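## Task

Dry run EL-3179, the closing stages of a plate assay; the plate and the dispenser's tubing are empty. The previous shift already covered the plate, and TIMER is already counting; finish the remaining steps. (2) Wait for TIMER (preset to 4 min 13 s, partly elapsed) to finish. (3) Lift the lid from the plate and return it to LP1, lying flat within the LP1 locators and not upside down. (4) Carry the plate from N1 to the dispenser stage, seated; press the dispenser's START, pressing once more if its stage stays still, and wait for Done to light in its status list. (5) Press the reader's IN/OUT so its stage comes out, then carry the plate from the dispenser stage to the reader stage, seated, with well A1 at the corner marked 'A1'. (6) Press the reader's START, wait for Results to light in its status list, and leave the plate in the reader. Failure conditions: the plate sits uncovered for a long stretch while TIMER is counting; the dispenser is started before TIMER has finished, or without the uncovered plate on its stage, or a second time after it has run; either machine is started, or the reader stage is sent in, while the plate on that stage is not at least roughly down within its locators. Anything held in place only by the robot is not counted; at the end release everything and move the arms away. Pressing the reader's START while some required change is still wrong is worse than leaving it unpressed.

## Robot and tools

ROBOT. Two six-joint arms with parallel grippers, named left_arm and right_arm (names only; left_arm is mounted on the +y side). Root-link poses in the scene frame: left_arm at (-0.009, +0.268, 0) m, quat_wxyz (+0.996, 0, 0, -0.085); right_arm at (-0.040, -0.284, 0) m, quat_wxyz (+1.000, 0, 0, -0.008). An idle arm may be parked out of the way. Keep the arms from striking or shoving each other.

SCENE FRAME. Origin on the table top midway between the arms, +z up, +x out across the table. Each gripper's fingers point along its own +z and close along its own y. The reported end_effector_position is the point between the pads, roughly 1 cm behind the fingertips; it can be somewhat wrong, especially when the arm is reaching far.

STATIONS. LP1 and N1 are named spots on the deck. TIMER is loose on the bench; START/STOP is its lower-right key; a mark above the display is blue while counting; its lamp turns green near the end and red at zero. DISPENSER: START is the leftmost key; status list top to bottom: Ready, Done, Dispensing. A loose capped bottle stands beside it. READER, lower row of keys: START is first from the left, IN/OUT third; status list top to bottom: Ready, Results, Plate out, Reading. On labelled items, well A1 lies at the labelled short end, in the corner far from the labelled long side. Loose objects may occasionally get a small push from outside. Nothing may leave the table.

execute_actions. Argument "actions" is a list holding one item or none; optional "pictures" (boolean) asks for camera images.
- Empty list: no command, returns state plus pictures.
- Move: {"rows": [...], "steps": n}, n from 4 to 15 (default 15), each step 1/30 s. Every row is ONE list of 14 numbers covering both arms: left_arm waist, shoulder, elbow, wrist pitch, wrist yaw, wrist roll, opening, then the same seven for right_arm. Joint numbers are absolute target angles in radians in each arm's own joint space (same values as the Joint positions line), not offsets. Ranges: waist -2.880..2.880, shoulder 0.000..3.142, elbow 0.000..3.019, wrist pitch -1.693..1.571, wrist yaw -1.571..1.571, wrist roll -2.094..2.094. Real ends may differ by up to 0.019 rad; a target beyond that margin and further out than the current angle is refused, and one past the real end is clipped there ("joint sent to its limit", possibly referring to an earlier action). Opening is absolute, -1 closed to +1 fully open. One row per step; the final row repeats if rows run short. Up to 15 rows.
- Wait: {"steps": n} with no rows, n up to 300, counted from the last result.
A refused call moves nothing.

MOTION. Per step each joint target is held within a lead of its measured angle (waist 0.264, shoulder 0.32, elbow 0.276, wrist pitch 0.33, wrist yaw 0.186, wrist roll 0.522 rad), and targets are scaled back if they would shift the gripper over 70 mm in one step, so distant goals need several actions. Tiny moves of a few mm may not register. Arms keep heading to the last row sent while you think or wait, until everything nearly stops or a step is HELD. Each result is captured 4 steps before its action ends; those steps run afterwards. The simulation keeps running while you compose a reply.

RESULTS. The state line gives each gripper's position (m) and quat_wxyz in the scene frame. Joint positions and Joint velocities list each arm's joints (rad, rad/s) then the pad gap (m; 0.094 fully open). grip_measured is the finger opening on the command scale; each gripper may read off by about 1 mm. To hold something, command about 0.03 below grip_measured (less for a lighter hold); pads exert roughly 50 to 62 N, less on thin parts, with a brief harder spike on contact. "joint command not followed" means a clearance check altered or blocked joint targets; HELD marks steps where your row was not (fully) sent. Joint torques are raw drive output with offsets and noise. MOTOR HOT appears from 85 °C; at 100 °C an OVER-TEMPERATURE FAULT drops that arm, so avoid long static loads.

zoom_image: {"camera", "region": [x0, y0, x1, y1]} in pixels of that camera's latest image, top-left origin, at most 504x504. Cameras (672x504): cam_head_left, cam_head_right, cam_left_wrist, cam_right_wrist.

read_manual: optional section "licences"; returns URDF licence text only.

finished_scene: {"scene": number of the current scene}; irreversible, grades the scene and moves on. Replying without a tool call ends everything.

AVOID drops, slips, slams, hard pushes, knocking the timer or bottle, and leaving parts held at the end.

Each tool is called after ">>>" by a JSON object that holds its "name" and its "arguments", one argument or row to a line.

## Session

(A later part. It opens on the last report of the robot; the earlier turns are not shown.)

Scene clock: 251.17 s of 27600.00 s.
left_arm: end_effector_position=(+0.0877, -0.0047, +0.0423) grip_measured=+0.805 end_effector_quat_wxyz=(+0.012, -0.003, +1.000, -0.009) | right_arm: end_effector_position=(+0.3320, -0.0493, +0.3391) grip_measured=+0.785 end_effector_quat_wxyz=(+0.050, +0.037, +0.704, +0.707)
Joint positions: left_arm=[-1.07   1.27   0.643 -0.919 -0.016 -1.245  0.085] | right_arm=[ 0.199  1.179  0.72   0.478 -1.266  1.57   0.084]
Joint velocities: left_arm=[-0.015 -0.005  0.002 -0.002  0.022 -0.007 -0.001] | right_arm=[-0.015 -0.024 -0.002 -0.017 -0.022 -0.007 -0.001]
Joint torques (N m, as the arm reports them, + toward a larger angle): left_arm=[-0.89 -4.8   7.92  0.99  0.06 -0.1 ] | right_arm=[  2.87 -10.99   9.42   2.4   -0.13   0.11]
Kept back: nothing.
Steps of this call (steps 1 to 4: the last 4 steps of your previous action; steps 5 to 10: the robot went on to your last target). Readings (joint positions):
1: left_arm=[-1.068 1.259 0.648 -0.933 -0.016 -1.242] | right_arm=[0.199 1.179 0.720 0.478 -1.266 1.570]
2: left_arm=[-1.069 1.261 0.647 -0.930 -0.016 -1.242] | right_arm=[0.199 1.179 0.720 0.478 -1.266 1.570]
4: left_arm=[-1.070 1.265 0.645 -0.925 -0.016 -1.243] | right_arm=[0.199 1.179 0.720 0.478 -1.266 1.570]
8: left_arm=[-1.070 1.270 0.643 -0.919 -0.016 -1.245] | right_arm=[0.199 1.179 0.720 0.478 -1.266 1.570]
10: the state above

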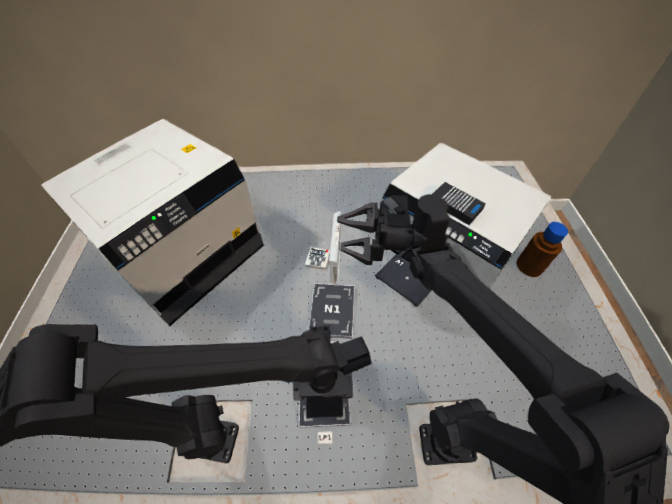

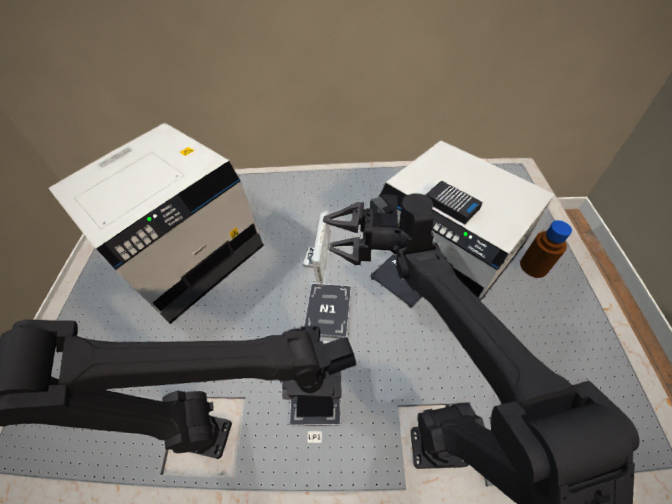

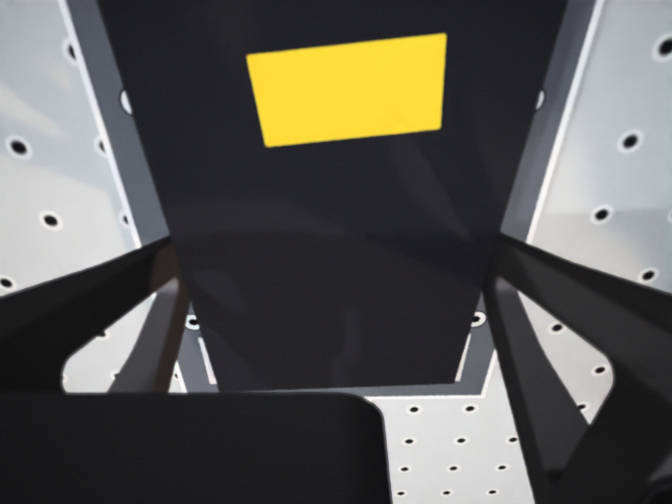

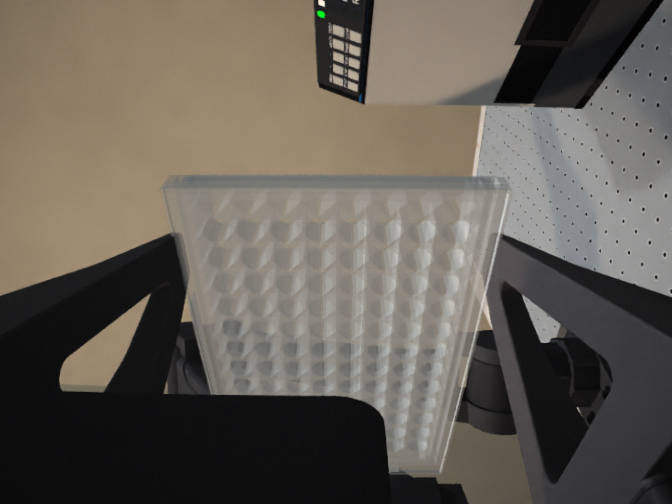

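>>> {"name": "execute_actions", "arguments": {
  "actions": []
}}

Scene clock: 252.03 s of 27600.00 s.
left_arm: end_effector_position=(+0.0877, -0.0047, +0.0423) grip_measured=+0.805 end_effector_quat_wxyz=(+0.012, -0.003, +1.000, -0.009) | right_arm: end_effector_position=(+0.3320, -0.0493, +0.3391) grip_measured=+0.785 end_effector_quat_wxyz=(+0.050, +0.037, +0.704, +0.707)
Joint positions: left_arm=[-1.07   1.27   0.643 -0.919 -0.016 -1.245  0.085] | right_arm=[ 0.199  1.179  0.72   0.478 -1.266  1.57   0.084]
Joint velocities: left_arm=[-0.005 -0.005 -0.002  0.027 -0.037 -0.066 -0.001] | right_arm=[-0.024  0.005 -0.007 -0.002 -0.007 -0.051 -0.001]
Joint torques (N m, as the arm reports them, + toward a larger angle): left_arm=[-0.55 -5.12  7.87  1.08  0.06 -0.09] | right_arm=[  2.89 -11.05   9.43   2.4   -0.13   0.12]
Kept back: nothing.
Steps of this call (steps 1 to 26: the robot went on to your last target). Readings (joint positions):
1: left_arm=[-1.070 1.270 0.643 -0.919 -0.016 -1.245] | right_arm=[0.199 1.179 0.720 0.478 -1.266 1.570]
2: left_arm=[-1.070 1.270 0.643 -0.919 -0.016 -1.245] | right_arm=[0.199 1.179 0.720 0.478 -1.266 1.570]
4: left_arm=[-1.070 1.270 0.643 -0.919 -0.016 -1.245] | right_arm=[0.199 1.179 0.720 0.478 -1.266 1.570]
8: left_arm=[-1.070 1.270 0.643 -0.919 -0.016 -1.245] | right_arm=[0.199 1.179 0.720 0.478 -1.266 1.570]
26: the state above

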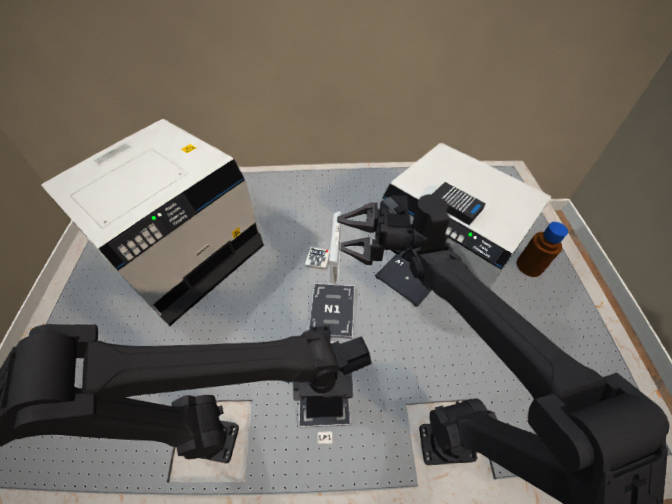

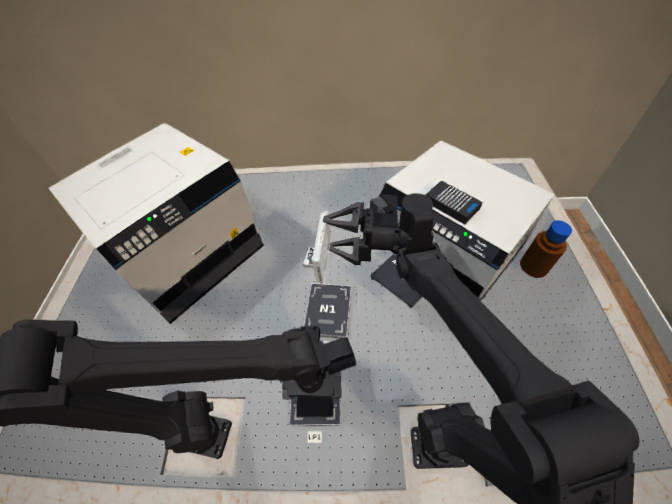

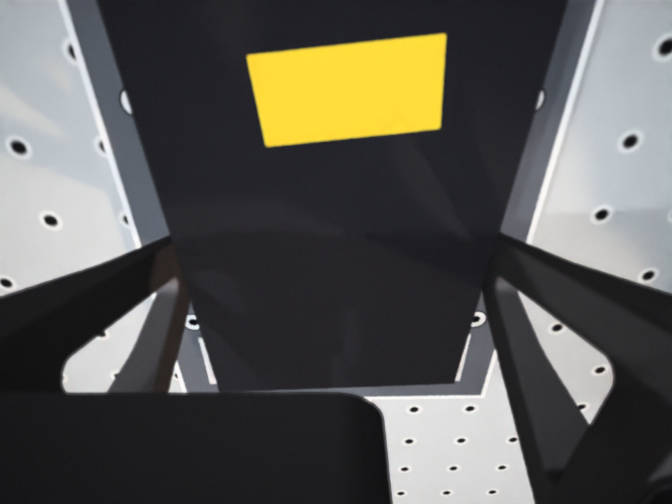

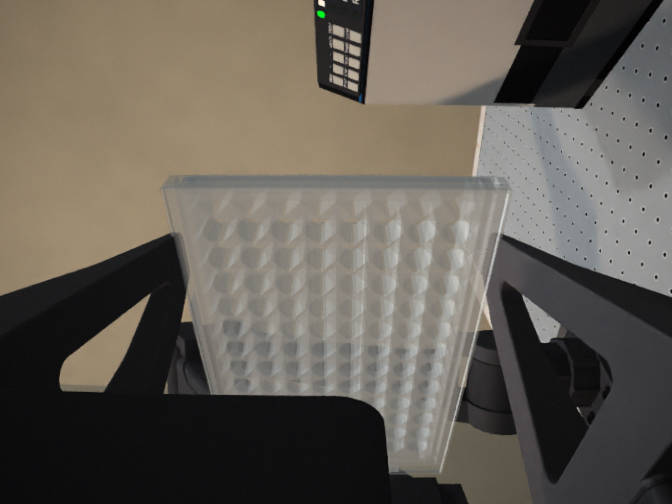

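>>> {"name": "zoom_image", "arguments": {
  "camera": "cam_head_left",
  "region": [280, 370, 370, 445]
}}

>>> {"name": "zoom_image", "arguments": {
  "camera": "cam_left_wrist",
  "region": [160, 280, 520, 420]
}}

Region (280, 370, 370, 445) of cam_head_left's 672x504 image, scaled by 5.600, with more detail than that image has.

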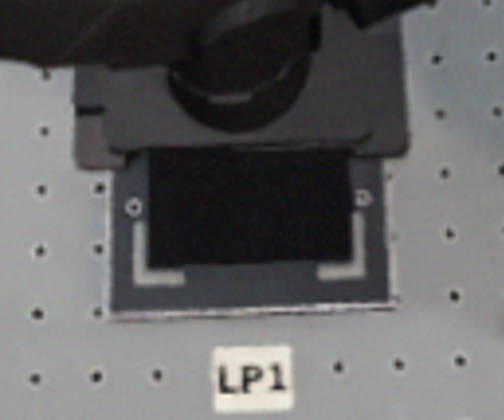

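Region (160, 280, 520, 420) of cam_left_wrist's 672x504 image, scaled by 1.400, with more detail than that image has.

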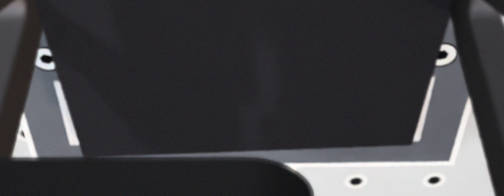

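>>> {"name": "execute_actions", "arguments": {
  "actions": [
    {"rows": [[-1.086,1.290,0.639,-0.8985,-0.010,-1.259,0.797,0.196,1.169,0.707,0.4945,-1.270,1.584,0.770],[-1.085,1.291,0.6385,-0.8975,-0.010,-1.259,0.797,0.196,1.169,0.707,0.4945,-1.270,1.584,0.770],[-1.084,1.292,0.638,-0.8965,-0.010,-1.259,0.797,0.196,1.169,0.707,0.4945,-1.270,1.584,0.770],[-1.083,1.293,0.6375,-0.8955,-0.010,-1.259,0.797,0.196,1.169,0.707,0.4945,-1.270,1.584,0.770],[-1.082,1.294,0.637,-0.8945,-0.010,-1.259,0.797,0.196,1.169,0.707,0.4945,-1.270,1.584,0.770],[-1.082,1.295,0.6365,-0.8935,-0.010,-1.259,0.797,0.196,1.169,0.707,0.4945,-1.270,1.584,0.770],[-1.082,1.296,0.636,-0.8925,-0.010,-1.259,0.797,0.196,1.169,0.707,0.4945,-1.270,1.584,0.770],[-1.082,1.297,0.6355,-0.8915,-0.010,-1.259,0.797,0.196,1.169,0.707,0.4945,-1.270,1.584,0.770],[-1.082,1.298,0.635,-0.8905,-0.010,-1.259,0.797,0.196,1.169,0.707,0.4945,-1.270,1.584,0.770]], "steps": 15}
  ],
  "pictures": true
}}

Scene clock: 255.87 s of 27600.00 s.
left_arm: end_effector_position=(+0.0877, -0.0048, +0.0395) grip_measured=+0.805 end_effector_quat_wxyz=(+0.011, -0.003, +1.000, -0.009) | right_arm: end_effector_position=(+0.3320, -0.0493, +0.3391) grip_measured=+0.785 end_effector_quat_wxyz=(+0.050, +0.037, +0.704, +0.707)
Joint positions: left_arm=[-1.07   1.277  0.639 -0.91  -0.016 -1.245  0.085] | right_arm=[ 0.199  1.179  0.72   0.478 -1.266  1.57   0.084]
Joint velocities: left_arm=[ 0.005  0.034  0.007  0.012  0.022 -0.037 -0.   ] | right_arm=[ 0.015 -0.024 -0.027  0.007  0.037 -0.022  0.   ]
Joint torques (N m, as the arm reports them, + toward a larger angle): left_arm=[-0.08 -5.23  7.78  0.96  0.05 -0.05] | right_arm=[  2.83 -11.02   9.4    2.39  -0.13   0.12]
Steps of this call (steps 1 to 15: the robot went on to your last target; steps 16 to 104: nothing new was sent; steps 105 to 115: the first 11 steps of this action). Readings (joint positions):
105: left_arm=[-1.070 1.270 0.643 -0.919 -0.016 -1.245] | right_arm=[0.199 1.179 0.720 0.478 -1.266 1.570]
106: left_arm=[-1.070 1.270 0.643 -0.919 -0.016 -1.245] | right_arm=[0.199 1.179 0.720 0.478 -1.266 1.570]
108: left_arm=[-1.070 1.270 0.643 -0.918 -0.016 -1.245] | right_arm=[0.199 1.179 0.720 0.478 -1.266 1.570]
112: left_arm=[-1.070 1.274 0.640 -0.913 -0.016 -1.245] | right_arm=[0.199 1.179 0.720 0.478 -1.266 1.570]
115: the state above

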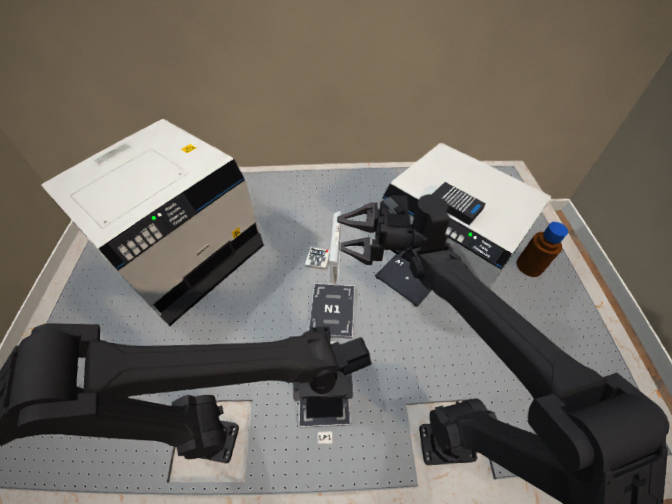

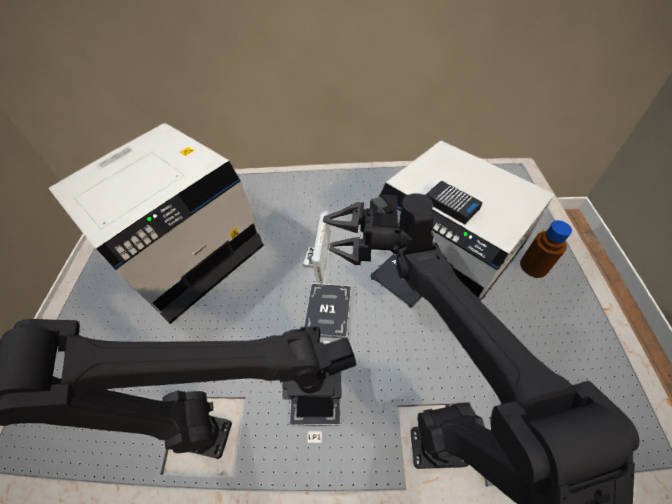

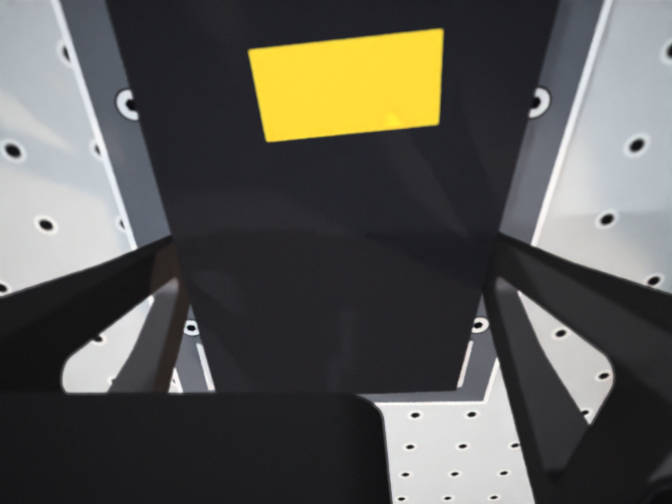

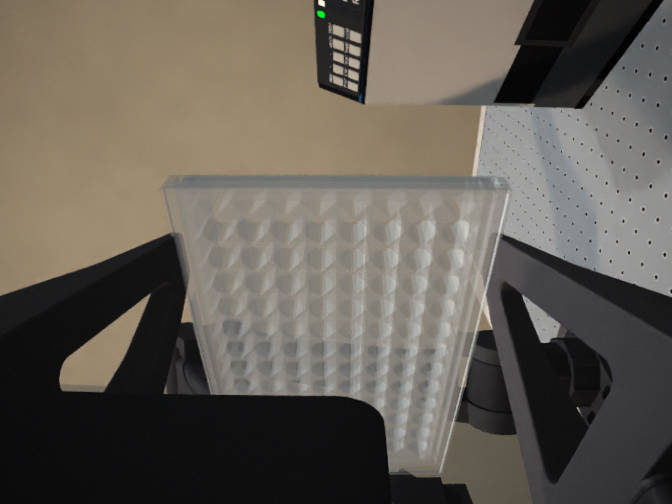

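>>> {"name": "execute_actions", "arguments": {
  "actions": [
    {"rows": [[-1.082,1.299,0.6345,-0.8895,-0.010,-1.259,0.797,0.196,1.169,0.707,0.4945,-1.270,1.584,0.770],[-1.082,1.300,0.634,-0.8885,-0.010,-1.259,0.797,0.196,1.169,0.707,0.4945,-1.270,1.584,0.770],[-1.082,1.301,0.6335,-0.8875,-0.010,-1.259,0.797,0.196,1.169,0.707,0.4945,-1.270,1.584,0.770],[-1.082,1.302,0.633,-0.8865,-0.010,-1.259,0.797,0.196,1.169,0.707,0.4945,-1.270,1.584,0.770],[-1.082,1.302,0.633,-0.8865,-0.010,-1.259,0.797,0.196,1.169,0.707,0.4945,-1.270,1.584,0.770],[-1.082,1.302,0.633,-0.8865,-0.010,-1.259,0.797,0.196,1.169,0.707,0.4945,-1.270,1.584,0.770],[-1.082,1.302,0.633,-0.8865,-0.010,-1.259,0.799,0.196,1.169,0.707,0.4945,-1.270,1.584,0.770],[-1.082,1.302,0.633,-0.8865,-0.010,-1.259,0.801,0.196,1.169,0.707,0.4945,-1.270,1.584,0.770],[-1.080,1.302,0.633,-0.8865,-0.010,-1.255,0.803,0.196,1.169,0.707,0.4945,-1.270,1.584,0.770],[-1.078,1.302,0.633,-0.8865,-0.010,-1.252,0.805,0.196,1.169,0.707,0.4945,-1.270,1.584,0.770],[-1.076,1.300,0.633,-0.8885,-0.010,-1.250,0.808,0.196,1.169,0.707,0.4945,-1.270,1.584,0.770],[-1.074,1.298,0.633,-0.8905,-0.010,-1.250,0.812,0.196,1.169,0.707,0.4945,-1.270,1.584,0.770],[-1.072,1.295,0.633,-0.8935,-0.010,-1.250,0.82,0.196,1.169,0.707,0.4945,-1.270,1.584,0.770],[-1.072,1.292,0.633,-0.8965,-0.010,-1.250,0.84,0.196,1.169,0.707,0.4945,-1.270,1.584,0.770],[-1.072,1.290,0.633,-0.8985,-0.010,-1.250,0.86,0.196,1.169,0.707,0.4945,-1.270,1.584,0.770]], "steps": 15}
  ]
}}

>>> {"name": "execute_actions", "arguments": {
  "actions": [
    {"rows": [[-1.072,1.288,0.633,-0.900,-0.010,-1.250,0.89,0.196,1.169,0.707,0.4945,-1.270,1.584,0.770],[-1.072,1.286,0.633,-0.902,-0.010,-1.250,0.92,0.196,1.169,0.707,0.4945,-1.270,1.584,0.770],[-1.072,1.284,0.633,-0.904,-0.010,-1.250,0.95,0.196,1.169,0.707,0.4945,-1.270,1.584,0.770],[-1.072,1.282,0.633,-0.906,-0.010,-1.250,0.98,0.196,1.169,0.707,0.4945,-1.270,1.584,0.770],[-1.072,1.280,0.633,-0.908,-0.010,-1.250,1.0,0.196,1.169,0.707,0.4945,-1.270,1.584,0.770]], "steps": 12}
  ],
  "pictures": true
}}

Scene clock: 256.67 s of 27600.00 s.
left_arm: end_effector_position=(+0.0877, -0.0047, +0.0377) grip_measured=+0.811 end_effector_quat_wxyz=(+0.011, -0.003, +1.000, -0.007) | right_arm: end_effector_position=(+0.3320, -0.0493, +0.3391) grip_measured=+0.785 end_effector_quat_wxyz=(+0.050, +0.037, +0.704, +0.707)
Joint positions: left_arm=[-1.07   1.282  0.638 -0.906 -0.016 -1.246  0.085] | right_arm=[ 0.199  1.179  0.72   0.478 -1.266  1.57   0.084]
Joint velocities: left_arm=[-0.015  0.005 -0.002  0.002  0.095 -0.051  0.001] | right_arm=[ 0.015 -0.005  0.002  0.007 -0.037 -0.022 -0.001]
Joint torques (N m, as the arm reports them, + toward a larger angle): left_arm=[ 0.45 -5.01  7.62  0.79  0.06 -0.01] | right_arm=[  2.8  -11.1    9.43   2.38  -0.14   0.12]
Steps of this call (steps 1 to 4: the last 4 steps of your previous action; steps 5 to 13: the robot went on to your last target; steps 14 to 24: the first 11 steps of this action). Readings (joint positions):
14: left_arm=[-1.070 1.278 0.639 -0.909 -0.016 -1.246] | right_arm=[0.199 1.179 0.720 0.478 -1.266 1.570]
15: left_arm=[-1.070 1.278 0.639 -0.909 -0.016 -1.246] | right_arm=[0.199 1.179 0.720 0.478 -1.266 1.570]
17: left_arm=[-1.070 1.279 0.639 -0.908 -0.016 -1.246] | right_arm=[0.199 1.179 0.720 0.478 -1.266 1.570]
21: left_arm=[-1.070 1.282 0.639 -0.907 -0.016 -1.246] | right_arm=[0.199 1.179 0.720 0.478 -1.266 1.570]
24: the state above

Scene clock: 257.07 s of 27600.00 s.
left_arm: end_effector_position=(+0.0872, -0.0049, +0.0377) grip_measured=+1.000 end_effector_quat_wxyz=(+0.009, -0.003, +1.000, -0.008) | right_arm: end_effector_position=(+0.3320, -0.0493, +0.3391) grip_measured=+0.785 end_effector_quat_wxyz=(+0.050, +0.037, +0.704, +0.707)
Joint positions: left_arm=[-1.07   1.282  0.638 -0.906 -0.013 -1.246  0.094] | right_arm=[ 0.199  1.179  0.72   0.478 -1.266  1.57   0.084]
Joint velocities: left_arm=[-0.005  0.005 -0.007  0.012  0.022  0.022  0.   ] | right_arm=[ 0.005 -0.005 -0.007 -0.007 -0.081 -0.11  -0.   ]
Joint torques (N m, as the arm reports them, + toward a larger angle): left_arm=[ 0.63 -6.71  7.56  0.12 -0.06 -0.01] | right_arm=[  2.85 -11.     9.41   2.39  -0.14   0.12]
Steps of this call (steps 1 to 4: the last 4 steps of your previous action; steps 5 to 12: the first 8 steps of this action). Readings (joint positions):
5: left_arm=[-1.070 1.282 0.638 -0.906 -0.014 -1.246] | right_arm=[0.199 1.179 0.720 0.478 -1.266 1.570]
6: left_arm=[-1.070 1.282 0.638 -0.906 -0.014 -1.246] | right_arm=[0.199 1.179 0.720 0.478 -1.266 1.570]
8: left_arm=[-1.070 1.282 0.638 -0.906 -0.013 -1.246] | right_arm=[0.199 1.179 0.720 0.478 -1.266 1.570]
12: the state above

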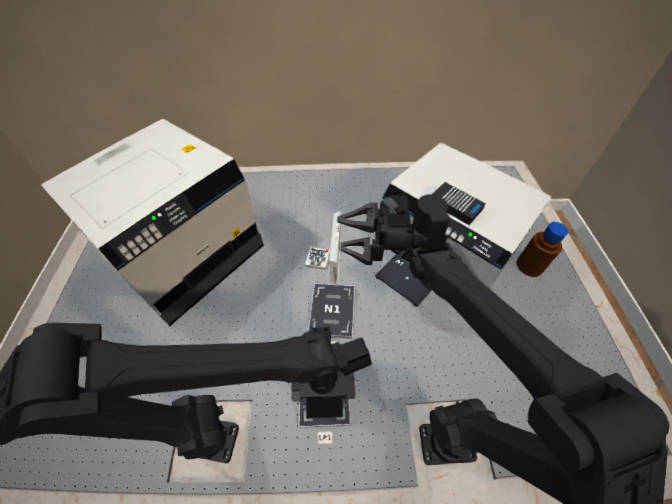

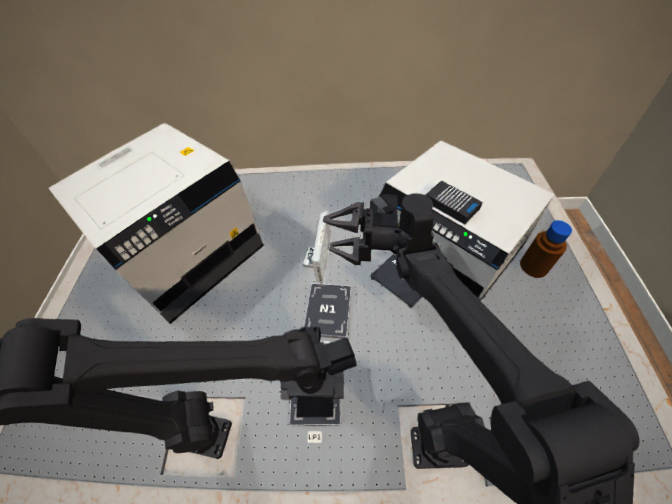

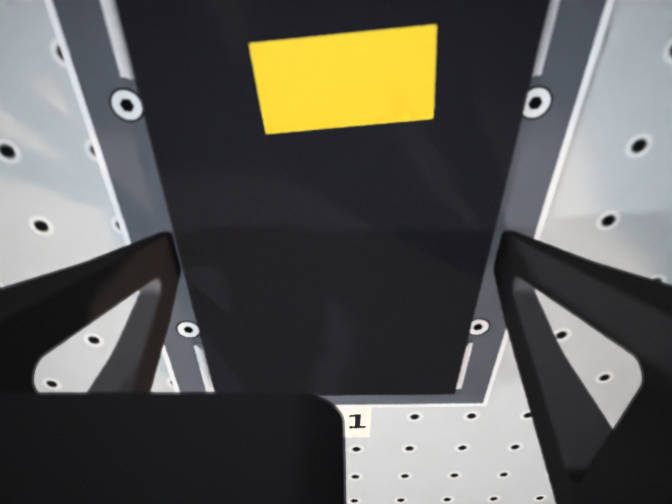

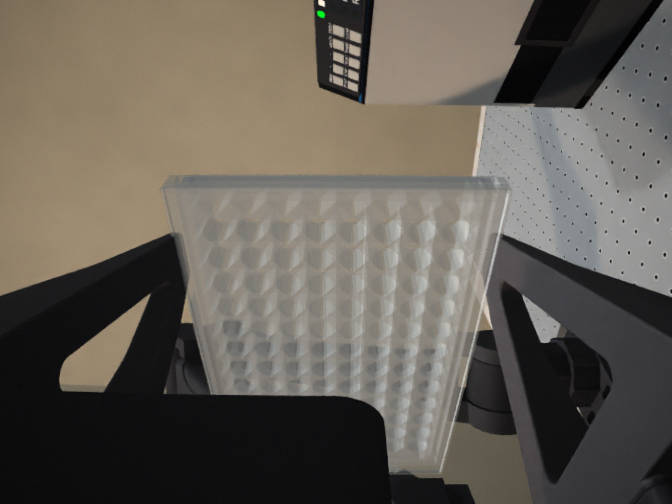

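>>> {"name": "execute_actions", "arguments": {
  "actions": [
    {"rows": [[-1.072,1.272,0.640,-0.912,-0.010,-1.250,1,0.196,1.169,0.707,0.4945,-1.270,1.584,0.770],[-1.072,1.265,0.646,-0.915,-0.010,-1.250,1,0.196,1.169,0.707,0.4945,-1.270,1.584,0.770],[-1.072,1.258,0.652,-0.917,-0.010,-1.250,1,0.196,1.169,0.707,0.4945,-1.270,1.584,0.770],[-1.072,1.252,0.657,-0.919,-0.010,-1.250,1,0.196,1.169,0.707,0.4945,-1.270,1.584,0.770],[-1.072,1.246,0.662,-0.921,-0.010,-1.250,1,0.196,1.169,0.707,0.4945,-1.270,1.584,0.770],[-1.072,1.240,0.666,-0.9235,-0.010,-1.250,1,0.196,1.169,0.707,0.4945,-1.270,1.584,0.770],[-1.072,1.234,0.670,-0.926,-0.010,-1.250,1,0.196,1.169,0.707,0.4945,-1.270,1.584,0.770],[-1.072,1.228,0.673,-0.9285,-0.010,-1.250,1,0.196,1.169,0.707,0.4945,-1.270,1.584,0.770],[-1.072,1.222,0.676,-0.931,-0.010,-1.250,1,0.196,1.169,0.707,0.4945,-1.270,1.584,0.770],[-1.072,1.216,0.678,-0.9335,-0.010,-1.250,1,0.196,1.169,0.707,0.4945,-1.270,1.584,0.770],[-1.072,1.210,0.680,-0.936,-0.010,-1.250,1,0.196,1.169,0.707,0.4945,-1.270,1.584,0.770],[-1.072,1.204,0.682,-0.9385,-0.010,-1.250,1,0.196,1.169,0.707,0.4945,-1.270,1.584,0.770],[-1.072,1.198,0.684,-0.941,-0.010,-1.250,1,0.196,1.169,0.707,0.4945,-1.270,1.584,0.770],[-1.072,1.192,0.686,-0.9435,-0.010,-1.250,1,0.196,1.169,0.707,0.4945,-1.270,1.584,0.770],[-1.072,1.186,0.688,-0.946,-0.010,-1.250,1,0.196,1.169,0.707,0.4945,-1.270,1.584,0.770]], "steps": 15}
  ]
}}

>>> {"name": "execute_actions", "arguments": {
  "actions": [
    {"rows": [[-1.072,1.182,0.694,-0.952,-0.010,-1.250,1,0.196,1.169,0.707,0.4945,-1.270,1.584,0.770],[-1.072,1.178,0.702,-0.962,-0.010,-1.250,1,0.196,1.169,0.707,0.4945,-1.270,1.584,0.770],[-1.072,1.174,0.712,-0.976,-0.010,-1.250,1,0.196,1.169,0.707,0.4945,-1.270,1.584,0.770],[-1.072,1.170,0.724,-0.994,-0.010,-1.250,1,0.196,1.169,0.707,0.4945,-1.270,1.584,0.770],[-1.072,1.166,0.737,-1.015,-0.010,-1.250,1,0.196,1.169,0.707,0.4945,-1.270,1.584,0.770],[-1.072,1.162,0.751,-1.038,-0.010,-1.250,1,0.196,1.169,0.707,0.4945,-1.270,1.584,0.770],[-1.072,1.158,0.765,-1.062,-0.010,-1.250,1,0.196,1.169,0.707,0.4945,-1.270,1.584,0.770],[-1.072,1.154,0.779,-1.086,-0.010,-1.250,1,0.196,1.169,0.707,0.4945,-1.270,1.584,0.770],[-1.072,1.150,0.792,-1.110,-0.010,-1.250,1,0.196,1.169,0.707,0.4945,-1.270,1.584,0.770],[-1.072,1.147,0.804,-1.132,-0.010,-1.250,1,0.196,1.169,0.707,0.4945,-1.270,1.584,0.770],[-1.072,1.144,0.815,-1.152,-0.010,-1.250,1,0.196,1.169,0.707,0.4945,-1.270,1.584,0.770],[-1.072,1.141,0.824,-1.168,-0.010,-1.250,1,0.196,1.169,0.707,0.4945,-1.270,1.584,0.770],[-1.072,1.139,0.830,-1.180,-0.010,-1.250,1,0.196,1.169,0.707,0.4945,-1.270,1.584,0.770],[-1.072,1.138,0.834,-1.188,-0.010,-1.250,1,0.196,1.169,0.707,0.4945,-1.270,1.584,0.770],[-1.072,1.137,0.836,-1.192,-0.010,-1.250,1,0.196,1.169,0.707,0.4945,-1.270,1.584,0.770]], "steps": 15}
  ]
}}

>>> {"name": "execute_actions", "arguments": {
  "actions": [
    {"rows": [[-1.072,1.137,0.836,-1.192,-0.010,-1.250,1,0.196,1.169,0.707,0.4945,-1.270,1.584,0.770]], "steps": 7}
  ],
  "pictures": true
}}

Scene clock: 259.67 s of 27600.00 s.
left_arm: end_effector_position=(+0.0871, -0.0047, +0.0483) grip_measured=+1.000 end_effector_quat_wxyz=(+0.013, -0.003, +1.000, -0.020) | right_arm: end_effector_position=(+0.3320, -0.0493, +0.3391) grip_measured=+0.785 end_effector_quat_wxyz=(+0.050, +0.037, +0.704, +0.707)
Joint positions: left_arm=[-1.07   1.242  0.638 -0.921 -0.013 -1.246  0.094] | right_arm=[ 0.199  1.179  0.72   0.478 -1.266  1.57   0.084]
Joint velocities: left_arm=[-0.015 -0.23   0.007 -0.061 -0.007 -0.022  0.   ] | right_arm=[ 0.005 -0.015 -0.007 -0.002 -0.037 -0.037  0.   ]
Joint torques (N m, as the arm reports them, + toward a larger angle): left_arm=[ 0.7  -7.81 12.09  0.05 -0.07 -0.01] | right_arm=[  2.81 -11.11   9.42   2.41  -0.14   0.12]
Steps of this call (steps 1 to 4: the last 4 steps of your previous action; steps 5 to 15: the robot went on to your last target; steps 16 to 67: nothing new was sent; steps 68 to 78: the first 11 steps of this action). Readings (joint positions):
68: left_arm=[-1.070 1.282 0.638 -0.906 -0.013 -1.246] | right_arm=[0.199 1.179 0.720 0.478 -1.266 1.570]
69: left_arm=[-1.070 1.282 0.638 -0.906 -0.013 -1.246] | right_arm=[0.199 1.179 0.720 0.478 -1.266 1.570]
71: left_arm=[-1.070 1.279 0.638 -0.906 -0.013 -1.246] | right_arm=[0.199 1.179 0.720 0.478 -1.266 1.570]
75: left_arm=[-1.070 1.264 0.638 -0.914 -0.013 -1.246] | right_arm=[0.199 1.179 0.720 0.478 -1.266 1.570]
78: the state above

Scene clock: 260.17 s of 27600.00 s.
left_arm: end_effector_position=(+0.0884, -0.0085, +0.1000) grip_measured=+1.000 end_effector_quat_wxyz=(+0.012, -0.003, +1.000, -0.016) | right_arm: end_effector_position=(+0.3320, -0.0493, +0.3391) grip_measured=+0.785 end_effector_quat_wxyz=(+0.050, +0.037, +0.704, +0.707)
Joint positions: left_arm=[-1.07   1.173  0.74  -1.101 -0.013 -1.246  0.094] | right_arm=[ 0.199  1.179  0.72   0.478 -1.266  1.57   0.084]
Joint velocities: left_arm=[-0.005 -0.161  0.418 -0.608 -0.022  0.037  0.   ] | right_arm=[-0.005 -0.005 -0.002  0.007 -0.037 -0.022  0.001]
Joint torques (N m, as the arm reports them, + toward a larger angle): left_arm=[ 0.65 -8.07 13.63  0.09 -0.09 -0.02] | right_arm=[  2.7  -11.08   9.45   2.4   -0.13   0.12]
Steps of this call (steps 1 to 4: the last 4 steps of your previous action; steps 5 to 15: the first 11 steps of this action). Readings (joint positions):
5: left_arm=[-1.070 1.208 0.638 -0.934 -0.013 -1.246] | right_arm=[0.199 1.179 0.720 0.478 -1.266 1.570]
6: left_arm=[-1.070 1.203 0.640 -0.940 -0.013 -1.246] | right_arm=[0.199 1.179 0.720 0.478 -1.266 1.570]
8: left_arm=[-1.070 1.195 0.649 -0.960 -0.013 -1.246] | right_arm=[0.199 1.179 0.720 0.478 -1.266 1.570]
12: left_arm=[-1.070 1.184 0.695 -1.035 -0.013 -1.246] | right_arm=[0.199 1.179 0.720 0.478 -1.266 1.570]
15: the state above

Scene clock: 260.40 s of 27600.00 s.
left_arm: end_effector_position=(+0.0889, -0.0099, +0.1245) grip_measured=+1.000 end_effector_quat_wxyz=(+0.012, -0.003, +1.000, -0.016) | right_arm: end_effector_position=(+0.3320, -0.0493, +0.3391) grip_measured=+0.785 end_effector_quat_wxyz=(+0.050, +0.037, +0.704, +0.707)
Joint positions: left_arm=[-1.07   1.147  0.79  -1.177 -0.013 -1.246  0.094] | right_arm=[ 0.199  1.179  0.72   0.478 -1.266  1.57   0.084]
Joint velocities: left_arm=[-0.005 -0.044 -0.002 -0.09   0.037 -0.022  0.   ] | right_arm=[-0.005 -0.005  0.027  0.017 -0.037 -0.007  0.   ]
Joint torques (N m, as the arm reports them, + toward a larger angle): left_arm=[ 0.68 -6.44 13.68 -0.12 -0.08 -0.01] | right_arm=[  2.8  -11.11   9.41   2.38  -0.14   0.12]
Steps of this call (steps 1 to 4: the last 4 steps of your previous action; steps 5 to 7: the first 3 steps of this action). Readings (joint positions):
5: left_arm=[-1.070 1.151 0.788 -1.170 -0.013 -1.246] | right_arm=[0.199 1.179 0.720 0.478 -1.266 1.570]
6: left_arm=[-1.070 1.148 0.789 -1.174 -0.013 -1.246] | right_arm=[0.199 1.179 0.720 0.478 -1.266 1.570]
7: the state above

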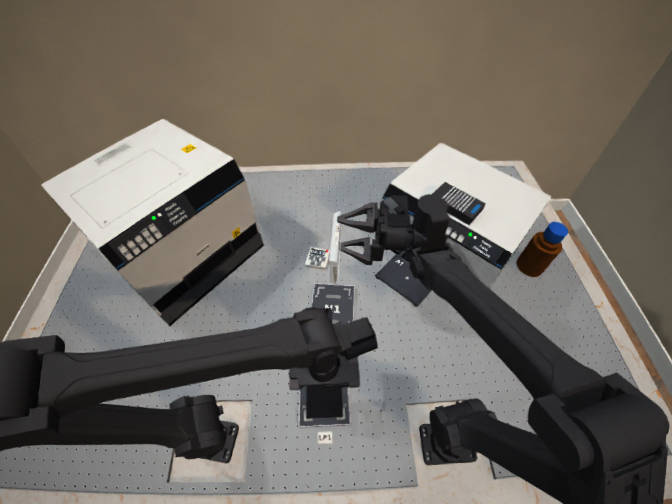

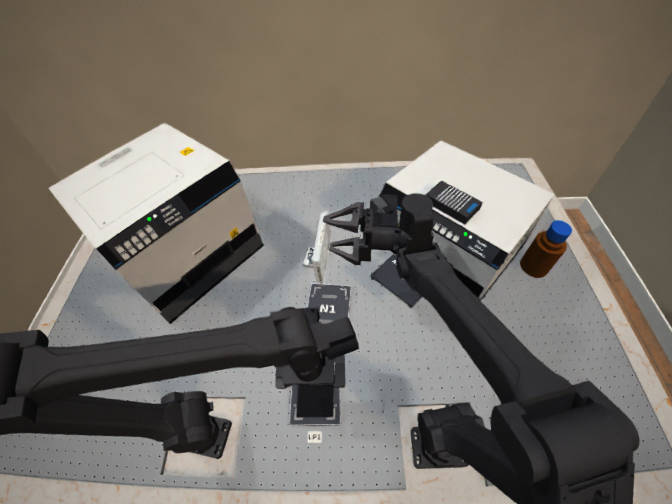

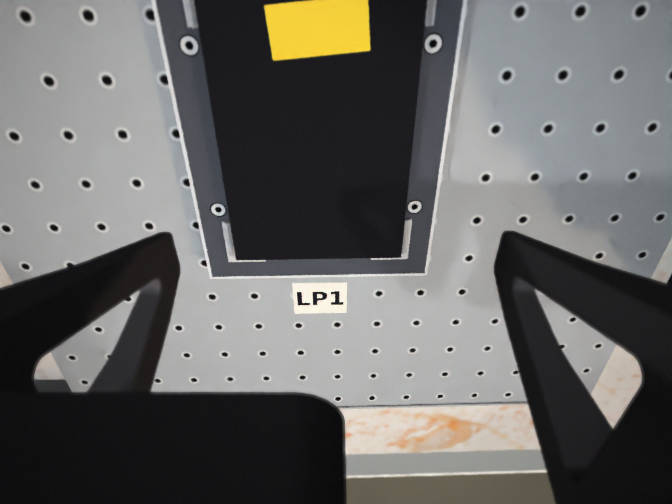

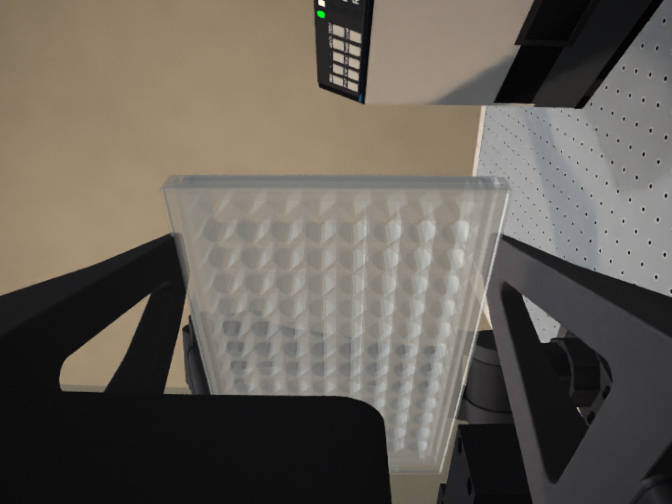

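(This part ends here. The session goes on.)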